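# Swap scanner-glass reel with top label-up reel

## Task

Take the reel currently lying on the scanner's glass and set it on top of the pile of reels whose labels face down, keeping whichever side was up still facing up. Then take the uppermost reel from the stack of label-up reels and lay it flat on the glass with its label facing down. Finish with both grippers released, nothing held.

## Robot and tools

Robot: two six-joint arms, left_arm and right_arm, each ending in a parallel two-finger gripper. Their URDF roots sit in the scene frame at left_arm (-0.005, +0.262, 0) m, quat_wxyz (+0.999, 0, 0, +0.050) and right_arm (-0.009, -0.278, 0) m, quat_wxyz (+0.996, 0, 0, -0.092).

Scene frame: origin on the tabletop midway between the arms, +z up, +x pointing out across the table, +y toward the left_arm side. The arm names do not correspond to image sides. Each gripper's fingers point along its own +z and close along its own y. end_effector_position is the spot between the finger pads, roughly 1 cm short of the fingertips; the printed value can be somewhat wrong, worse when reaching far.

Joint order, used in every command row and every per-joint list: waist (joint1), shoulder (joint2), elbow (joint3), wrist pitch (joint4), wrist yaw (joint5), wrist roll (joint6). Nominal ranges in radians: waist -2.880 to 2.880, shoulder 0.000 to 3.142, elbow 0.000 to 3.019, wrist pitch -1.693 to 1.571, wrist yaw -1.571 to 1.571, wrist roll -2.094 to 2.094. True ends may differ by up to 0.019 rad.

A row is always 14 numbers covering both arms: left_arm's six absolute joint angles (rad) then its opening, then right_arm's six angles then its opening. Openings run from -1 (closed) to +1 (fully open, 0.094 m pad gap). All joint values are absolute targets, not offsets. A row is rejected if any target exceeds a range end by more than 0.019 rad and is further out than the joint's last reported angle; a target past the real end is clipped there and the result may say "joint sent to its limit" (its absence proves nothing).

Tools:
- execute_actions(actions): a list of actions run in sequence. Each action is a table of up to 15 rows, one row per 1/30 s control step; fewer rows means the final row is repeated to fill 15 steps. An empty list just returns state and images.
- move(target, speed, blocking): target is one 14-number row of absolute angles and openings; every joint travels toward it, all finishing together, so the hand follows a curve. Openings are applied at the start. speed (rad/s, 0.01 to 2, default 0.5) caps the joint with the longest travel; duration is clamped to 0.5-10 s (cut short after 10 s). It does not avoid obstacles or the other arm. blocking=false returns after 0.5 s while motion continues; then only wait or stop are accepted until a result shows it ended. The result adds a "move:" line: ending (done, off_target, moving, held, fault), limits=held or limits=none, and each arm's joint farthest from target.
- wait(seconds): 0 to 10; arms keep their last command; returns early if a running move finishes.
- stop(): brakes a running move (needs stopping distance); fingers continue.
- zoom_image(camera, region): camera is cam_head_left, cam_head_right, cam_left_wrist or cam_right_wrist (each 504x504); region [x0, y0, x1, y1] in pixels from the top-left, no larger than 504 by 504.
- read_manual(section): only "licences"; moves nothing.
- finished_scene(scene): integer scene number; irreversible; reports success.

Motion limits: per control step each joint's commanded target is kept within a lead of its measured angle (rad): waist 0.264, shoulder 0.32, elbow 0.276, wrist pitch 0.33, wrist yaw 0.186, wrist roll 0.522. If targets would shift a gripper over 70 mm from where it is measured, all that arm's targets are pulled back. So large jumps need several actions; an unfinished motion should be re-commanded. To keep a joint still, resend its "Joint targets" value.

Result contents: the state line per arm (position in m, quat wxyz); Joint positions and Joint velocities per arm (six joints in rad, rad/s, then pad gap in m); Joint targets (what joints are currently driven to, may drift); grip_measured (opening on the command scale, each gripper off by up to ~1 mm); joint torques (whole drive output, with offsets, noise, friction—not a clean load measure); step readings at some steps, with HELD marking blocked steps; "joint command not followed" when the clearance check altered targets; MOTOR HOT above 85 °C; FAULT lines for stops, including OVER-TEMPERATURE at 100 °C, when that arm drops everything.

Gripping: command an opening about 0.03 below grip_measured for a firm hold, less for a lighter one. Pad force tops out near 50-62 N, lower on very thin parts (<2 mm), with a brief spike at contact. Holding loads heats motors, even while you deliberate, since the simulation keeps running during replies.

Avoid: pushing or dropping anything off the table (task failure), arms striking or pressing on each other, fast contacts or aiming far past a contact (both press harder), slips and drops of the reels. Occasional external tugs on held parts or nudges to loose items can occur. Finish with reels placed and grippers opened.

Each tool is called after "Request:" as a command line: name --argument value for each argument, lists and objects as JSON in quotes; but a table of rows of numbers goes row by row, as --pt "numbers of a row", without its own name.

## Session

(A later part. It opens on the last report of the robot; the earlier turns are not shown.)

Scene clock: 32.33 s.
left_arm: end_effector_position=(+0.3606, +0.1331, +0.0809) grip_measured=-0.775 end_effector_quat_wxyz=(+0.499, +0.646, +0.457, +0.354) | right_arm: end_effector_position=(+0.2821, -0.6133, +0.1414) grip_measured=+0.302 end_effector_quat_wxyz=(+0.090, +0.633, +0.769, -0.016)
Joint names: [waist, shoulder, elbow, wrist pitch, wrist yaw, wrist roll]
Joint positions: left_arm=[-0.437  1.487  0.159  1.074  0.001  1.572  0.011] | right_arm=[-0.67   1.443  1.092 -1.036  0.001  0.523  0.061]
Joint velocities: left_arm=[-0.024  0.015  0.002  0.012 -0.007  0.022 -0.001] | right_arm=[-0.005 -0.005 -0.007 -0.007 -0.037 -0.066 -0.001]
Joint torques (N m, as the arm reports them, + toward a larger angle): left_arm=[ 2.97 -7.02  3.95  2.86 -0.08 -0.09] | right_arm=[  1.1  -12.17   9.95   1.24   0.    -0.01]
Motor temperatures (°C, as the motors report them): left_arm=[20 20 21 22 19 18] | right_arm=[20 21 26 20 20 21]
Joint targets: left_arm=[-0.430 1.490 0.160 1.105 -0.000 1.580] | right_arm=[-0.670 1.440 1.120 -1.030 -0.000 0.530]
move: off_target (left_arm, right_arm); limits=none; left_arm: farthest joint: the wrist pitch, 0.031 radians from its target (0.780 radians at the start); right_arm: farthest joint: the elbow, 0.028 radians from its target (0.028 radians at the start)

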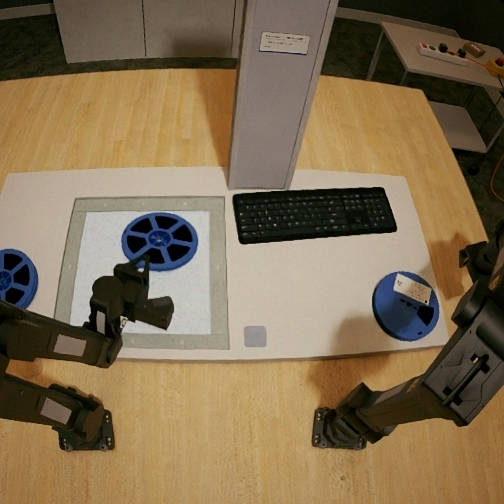

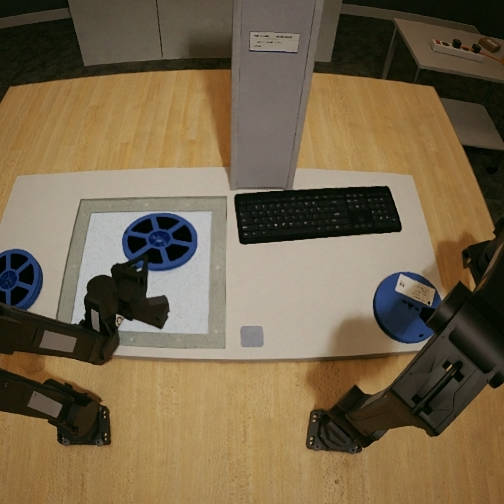

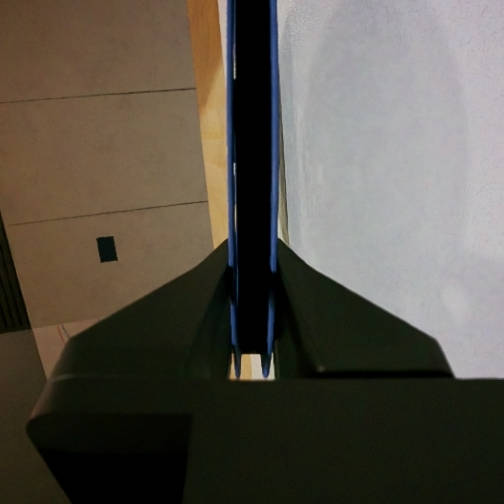

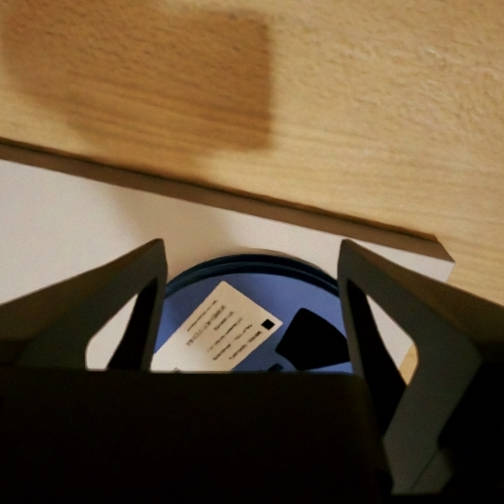

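Request:
move --target '[-0.43,1.49,0.155,1.02,0,1.58,-0.805,-0.67,1.44,1.12,-1.03,0,0.53,0.3]' --speed 0.05

Scene clock: 34.27 s.
left_arm: end_effector_position=(+0.3579, +0.1341, +0.0711) grip_measured=-0.776 end_effector_quat_wxyz=(+0.486, +0.656, +0.464, +0.344) | right_arm: end_effector_position=(+0.2821, -0.6133, +0.1414) grip_measured=+0.302 end_effector_quat_wxyz=(+0.090, +0.633, +0.769, -0.016)
Joint names: [waist, shoulder, elbow, wrist pitch, wrist yaw, wrist roll]
Joint positions: left_arm=[-0.437  1.487  0.159  1.032  0.001  1.572  0.011] | right_arm=[-0.67   1.443  1.092 -1.036  0.001  0.523  0.061]
Joint velocities: left_arm=[ 0.005  0.024  0.012 -0.007 -0.007 -0.051 -0.   ] | right_arm=[ 0.005 -0.024 -0.007 -0.007  0.051 -0.007 -0.001]
Joint torques (N m, as the arm reports them, + toward a larger angle): left_arm=[ 2.91 -6.85  3.59  1.3  -0.08 -0.09] | right_arm=[  1.05 -12.11   9.94   1.24   0.    -0.01]
Motor temperatures (°C, as the motors report them): left_arm=[20 20 21 22 19 18] | right_arm=[20 21 26 20 20 21]
Joint targets: left_arm=[-0.430 1.490 0.155 1.020 0.000 1.580] | right_arm=[-0.670 1.440 1.120 -1.030 0.000 0.530]
move: off_target (right_arm); limits=none; left_arm: farthest joint: the wrist pitch, 0.012 radians from its target (0.054 radians at the start); right_arm: farthest joint: the elbow, 0.028 radians from its target (0.028 radians at the start)

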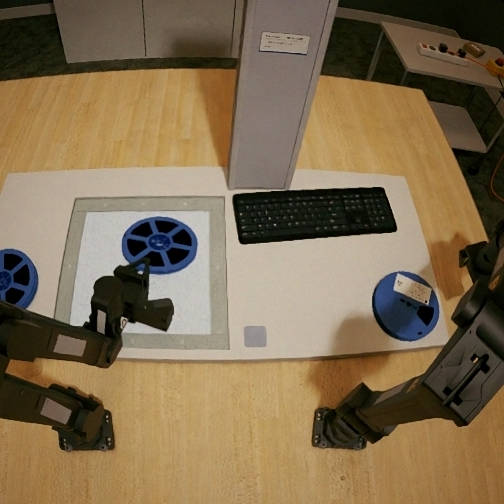

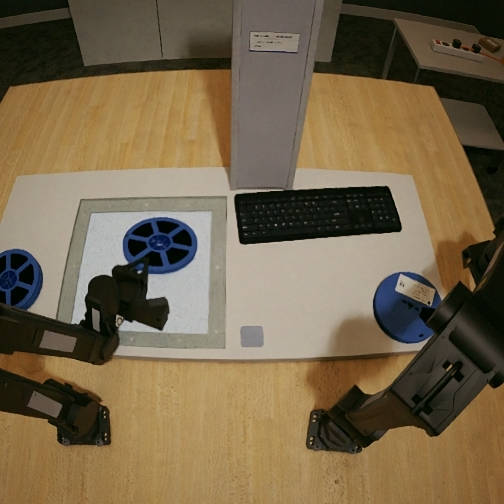

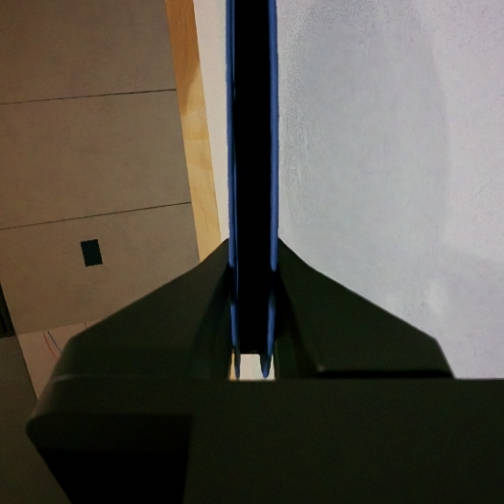

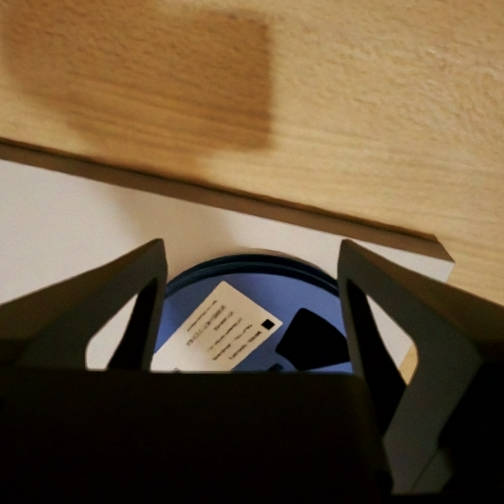

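Request:
execute_actions --actions '[[[-0.43,1.49,0.155,1.03,0,1.58,-0.76,-0.67,1.44,1.12,-1.03,0,0.53,0.3],[-0.43,1.49,0.155,1.03,0,1.58,-0.73,-0.67,1.44,1.12,-1.03,0,0.53,0.3],[-0.43,1.49,0.155,1.03,0,1.58,-0.69,-0.67,1.44,1.12,-1.03,0,0.53,0.3],[-0.43,1.49,0.155,1.03,0,1.58,-0.65,-0.67,1.44,1.12,-1.03,0,0.53,0.3],[-0.43,1.49,0.155,1.03,0,1.58,-0.6,-0.67,1.44,1.12,-1.03,0,0.53,0.3],[-0.43,1.49,0.155,1.03,0,1.58,-0.55,-0.67,1.44,1.12,-1.03,0,0.53,0.3],[-0.43,1.49,0.155,1.03,0,1.58,-0.5,-0.67,1.44,1.12,-1.03,0,0.53,0.3],[-0.43,1.49,0.155,1.03,0,1.58,-0.45,-0.67,1.44,1.12,-1.03,0,0.53,0.3],[-0.43,1.49,0.155,1.03,0,1.58,-0.4,-0.67,1.44,1.12,-1.03,0,0.53,0.3],[-0.43,1.49,0.155,1.03,0,1.58,-0.35,-0.67,1.44,1.12,-1.03,0,0.53,0.3],[-0.43,1.49,0.155,1.03,0,1.58,-0.3,-0.67,1.44,1.12,-1.03,0,0.53,0.3],[-0.43,1.49,0.155,1.03,0,1.58,-0.25,-0.67,1.44,1.12,-1.03,0,0.53,0.3],[-0.43,1.49,0.155,1.03,0,1.58,-0.2,-0.67,1.44,1.12,-1.03,0,0.53,0.3],[-0.43,1.49,0.155,1.03,0,1.58,-0.17,-0.67,1.44,1.12,-1.03,0,0.53,0.3],[-0.43,1.49,0.155,1.03,0,1.58,-0.15,-0.67,1.44,1.12,-1.03,0,0.53,0.3]]]'

Request:
move --target '[-0.43,1.262,0.255,0.525,0,1.58,-0.15,-0.67,1.44,1.12,-1.03,0,0.53,0.3]' --speed 0.35

Scene clock: 35.37 s.
left_arm: end_effector_position=(+0.3579, +0.1341, +0.0711) grip_measured=-0.164 end_effector_quat_wxyz=(+0.486, +0.656, +0.464, +0.344) | right_arm: end_effector_position=(+0.2821, -0.6133, +0.1414) grip_measured=+0.302 end_effector_quat_wxyz=(+0.090, +0.633, +0.769, -0.016)
Joint names: [waist, shoulder, elbow, wrist pitch, wrist yaw, wrist roll]
Joint positions: left_arm=[-0.437  1.487  0.159  1.032  0.001  1.572  0.039] | right_arm=[-0.67   1.443  1.092 -1.036  0.001  0.523  0.061]
Joint velocities: left_arm=[-0.005  0.005 -0.002 -0.007  0.022 -0.007  0.022] | right_arm=[-0.015  0.005 -0.017 -0.012  0.007  0.007 -0.001]
Joint torques (N m, as the arm reports them, + toward a larger angle): left_arm=[ 2.86 -6.86  3.59  1.63 -0.08 -0.09] | right_arm=[  1.09 -12.13   9.94   1.24   0.    -0.01]
Motor temperatures (°C, as the motors report them): left_arm=[20 20 21 22 19 18] | right_arm=[20 21 26 20 20 21]
Joint targets: left_arm=[-0.430 1.490 0.155 1.030 -0.000 1.580] | right_arm=[-0.670 1.440 1.120 -1.030 0.000 0.530]
Step readings (joint positions):
0: left_arm=[-0.437 1.487 0.159 1.032 0.001 1.572] | right_arm=[-0.670 1.443 1.092 -1.036 0.001 0.523]
1: left_arm=[-0.437 1.487 0.159 1.032 0.001 1.572] | right_arm=[-0.670 1.443 1.092 -1.036 0.001 0.523]
2: left_arm=[-0.437 1.487 0.159 1.032 0.001 1.572] | right_arm=[-0.670 1.443 1.092 -1.036 0.001 0.523]
4: left_arm=[-0.437 1.487 0.159 1.032 0.001 1.572] | right_arm=[-0.670 1.443 1.092 -1.036 0.001 0.523]
8: left_arm=[-0.437 1.487 0.159 1.032 0.001 1.572] | right_arm=[-0.670 1.443 1.092 -1.036 0.001 0.523]
15: Joint positions above

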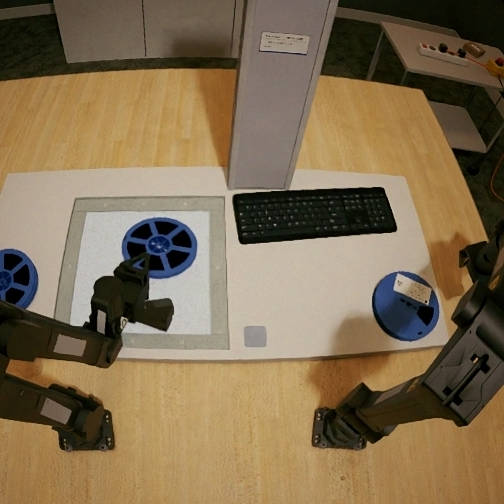

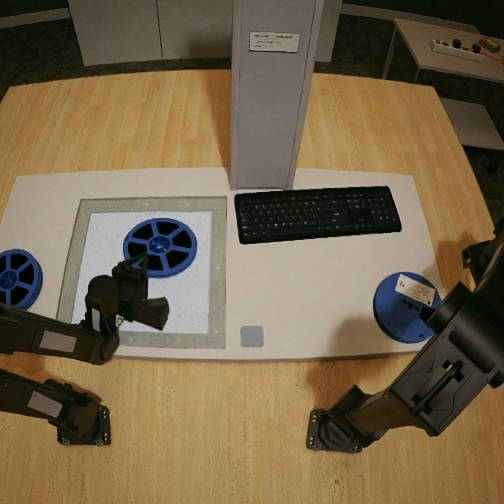

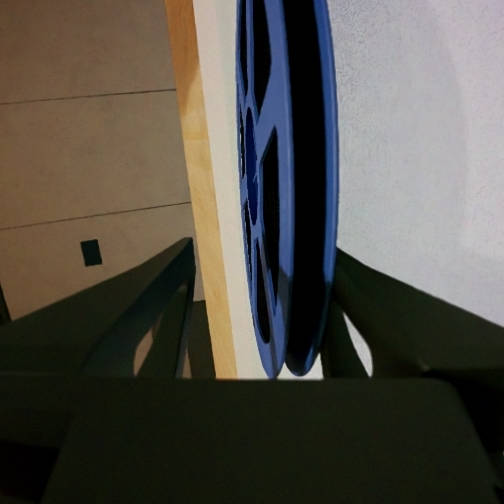

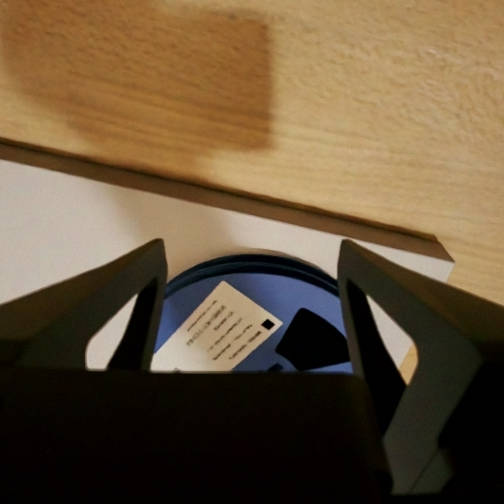

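Scene clock: 37.27 s.
left_arm: end_effector_position=(+0.3445, +0.1388, +0.0495) grip_measured=-0.153 end_effector_quat_wxyz=(+0.401, +0.711, +0.503, +0.284) | right_arm: end_effector_position=(+0.2821, -0.6133, +0.1414) grip_measured=+0.302 end_effector_quat_wxyz=(+0.090, +0.633, +0.769, -0.016)
Joint names: [waist, shoulder, elbow, wrist pitch, wrist yaw, wrist roll]
Joint positions: left_arm=[-0.437  1.28   0.206  0.53   0.001  1.572  0.04 ] | right_arm=[-0.67   1.443  1.092 -1.036  0.001  0.523  0.061]
Joint velocities: left_arm=[-0.015  0.005 -0.002  0.002 -0.051 -0.037  0.001] | right_arm=[-0.024 -0.005  0.002  0.007 -0.022  0.007  0.   ]
Joint torques (N m, as the arm reports them, + toward a larger angle): left_arm=[ 2.94 -7.84  9.02  1.47 -0.06 -0.08] | right_arm=[  1.07 -12.12   9.94   1.24   0.    -0.01]
Motor temperatures (°C, as the motors report them): left_arm=[20 20 21 22 19 18] | right_arm=[20 21 27 20 20 21]
Joint targets: left_arm=[-0.430 1.262 0.255 0.525 0.000 1.580] | right_arm=[-0.670 1.440 1.120 -1.030 -0.000 0.530]
move: off_target (left_arm, right_arm); limits=none; left_arm: farthest joint: the elbow, 0.049 radians from its target (0.096 radians at the start); right_arm: farthest joint: the elbow, 0.028 radians from its target (0.028 radians at the start)

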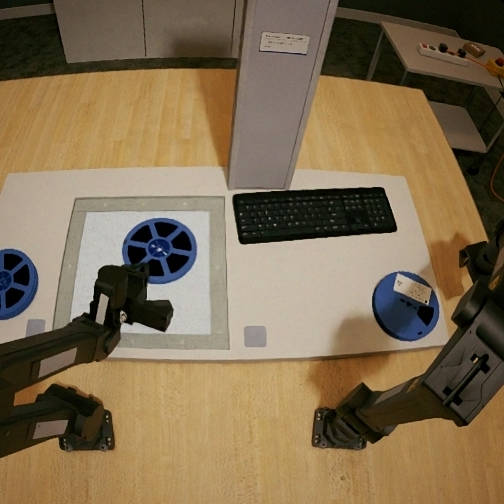

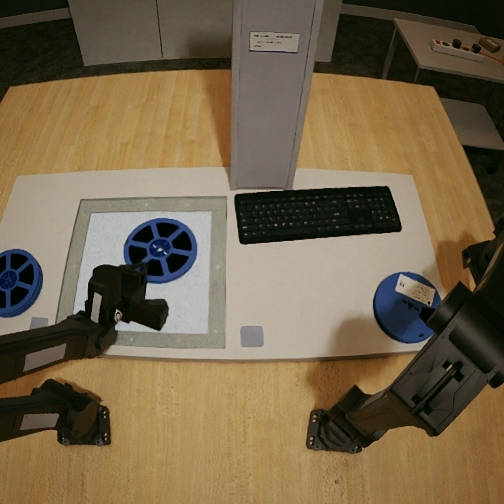

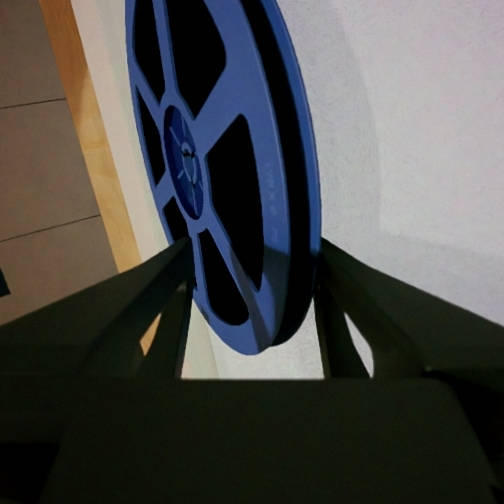

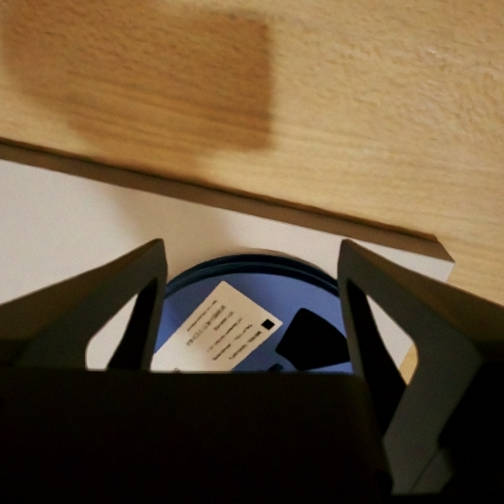

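Request:
move --target '[-0.43,1.165,0.144,0.482,0,1.58,-0.15,-0.67,1.44,1.12,-1.03,0,0.53,0.3]' --speed 0.12

Scene clock: 38.63 s.
left_arm: end_effector_position=(+0.3223, +0.1466, +0.0518) grip_measured=-0.153 end_effector_quat_wxyz=(+0.402, +0.711, +0.503, +0.284) | right_arm: end_effector_position=(+0.2821, -0.6133, +0.1414) grip_measured=+0.302 end_effector_quat_wxyz=(+0.090, +0.633, +0.769, -0.016)
Joint names: [waist, shoulder, elbow, wrist pitch, wrist yaw, wrist roll]
Joint positions: left_arm=[-0.437  1.18   0.148  0.49   0.001  1.572  0.04 ] | right_arm=[-0.67   1.443  1.092 -1.036  0.001  0.523  0.061]
Joint velocities: left_arm=[ 0.005 -0.015 -0.007 -0.027 -0.007 -0.022  0.   ] | right_arm=[-0.005 -0.005 -0.002 -0.012  0.037 -0.037 -0.001]
Joint torques (N m, as the arm reports them, + toward a larger angle): left_arm=[ 2.92 -6.23  5.5   1.36 -0.06 -0.08] | right_arm=[  1.09 -12.11   9.94   1.24   0.    -0.01]
Motor temperatures (°C, as the motors report them): left_arm=[20 20 21 22 19 18] | right_arm=[20 21 27 20 20 21]
Joint targets: left_arm=[-0.430 1.165 0.144 0.482 0.000 1.580] | right_arm=[-0.670 1.440 1.120 -1.030 0.000 0.530]
move: off_target (right_arm); limits=none; left_arm: farthest joint: the shoulder, 0.015 radians from its target (0.115 radians at the start); right_arm: farthest joint: the elbow, 0.028 radians from its target (0.028 radians at the start)

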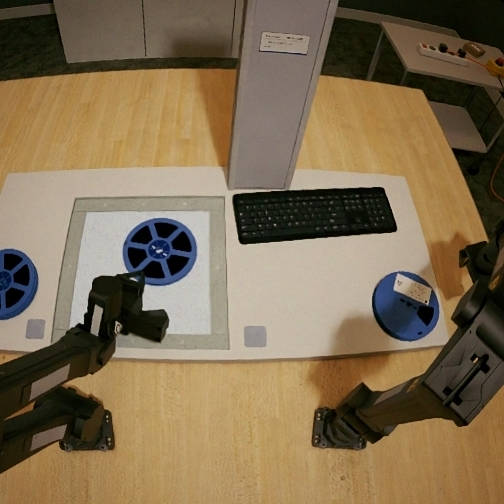

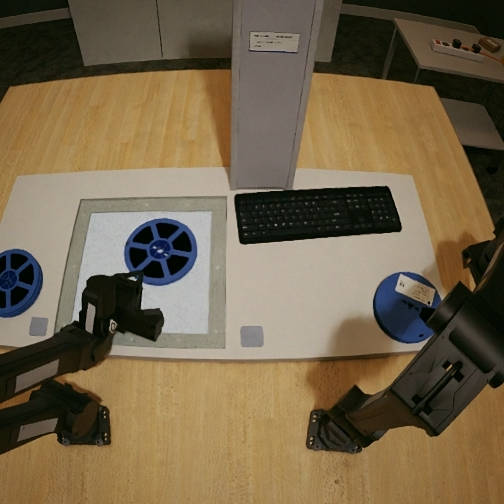

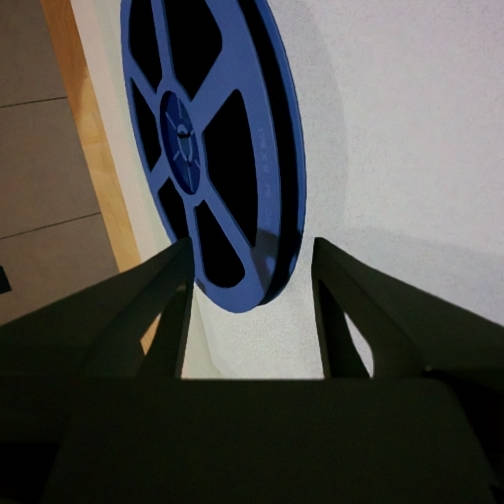

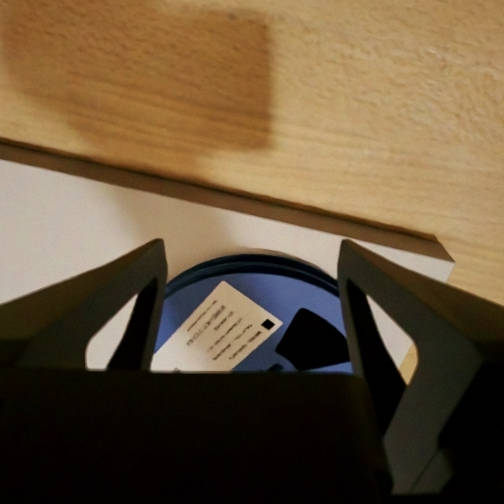

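Request:
move --target '[-0.43,0.75,0.144,0.17,0,1.58,-0.15,-0.67,1.44,1.12,-1.03,0,0.53,0.3]' --speed 0.6

Scene clock: 40.00 s.
left_arm: end_effector_position=(+0.3061, +0.1522, +0.1200) grip_measured=-0.153 end_effector_quat_wxyz=(+0.442, +0.686, +0.486, +0.313) | right_arm: end_effector_position=(+0.2821, -0.6133, +0.1414) grip_measured=+0.302 end_effector_quat_wxyz=(+0.090, +0.633, +0.769, -0.016)
Joint names: [waist, shoulder, elbow, wrist pitch, wrist yaw, wrist roll]
Joint positions: left_arm=[-0.437  0.753  0.148  0.178  0.001  1.572  0.04 ] | right_arm=[-0.67   1.443  1.092 -1.036  0.001  0.523  0.061]
Joint velocities: left_arm=[ 0.005  0.005  0.002  0.012  0.007 -0.007 -0.001] | right_arm=[-0.005 -0.005 -0.002 -0.012 -0.022 -0.007 -0.   ]
Joint torques (N m, as the arm reports them, + toward a larger angle): left_arm=[ 2.96 -2.23  7.9   1.4  -0.07 -0.09] | right_arm=[  1.09 -12.11   9.94   1.24   0.    -0.01]
Motor temperatures (°C, as the motors report them): left_arm=[20 20 21 22 19 18] | right_arm=[20 21 27 20 20 21]
Joint targets: left_arm=[-0.430 0.750 0.144 0.170 -0.000 1.580] | right_arm=[-0.670 1.440 1.120 -1.030 -0.000 0.530]
move: off_target (right_arm); limits=none; left_arm: farthest joint: the wrist pitch, 0.008 radians from its target (0.320 radians at the start); right_arm: farthest joint: the elbow, 0.028 radians from its target (0.028 radians at the start)

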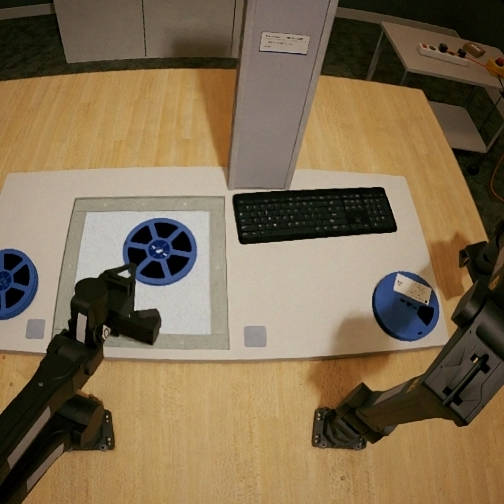

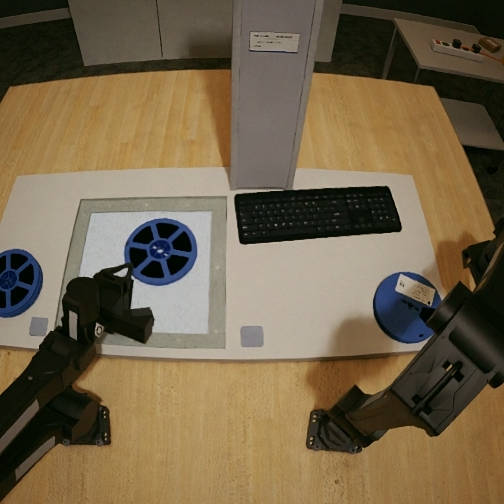

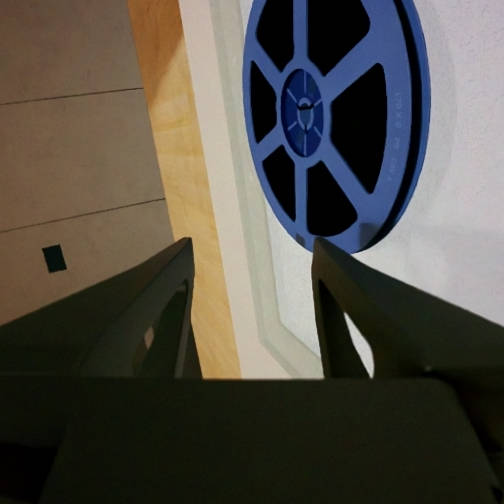

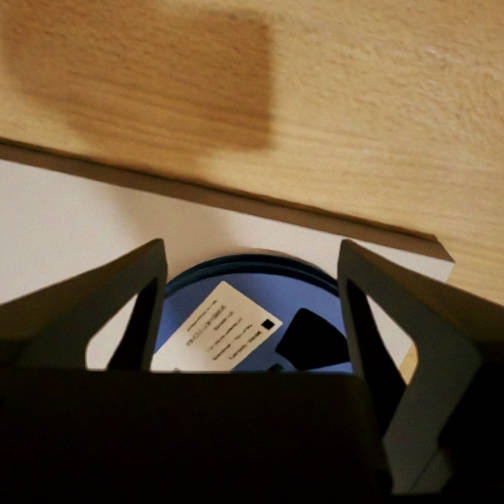

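Request:
finished_scene --scene 2

The scene is finished: the task was done.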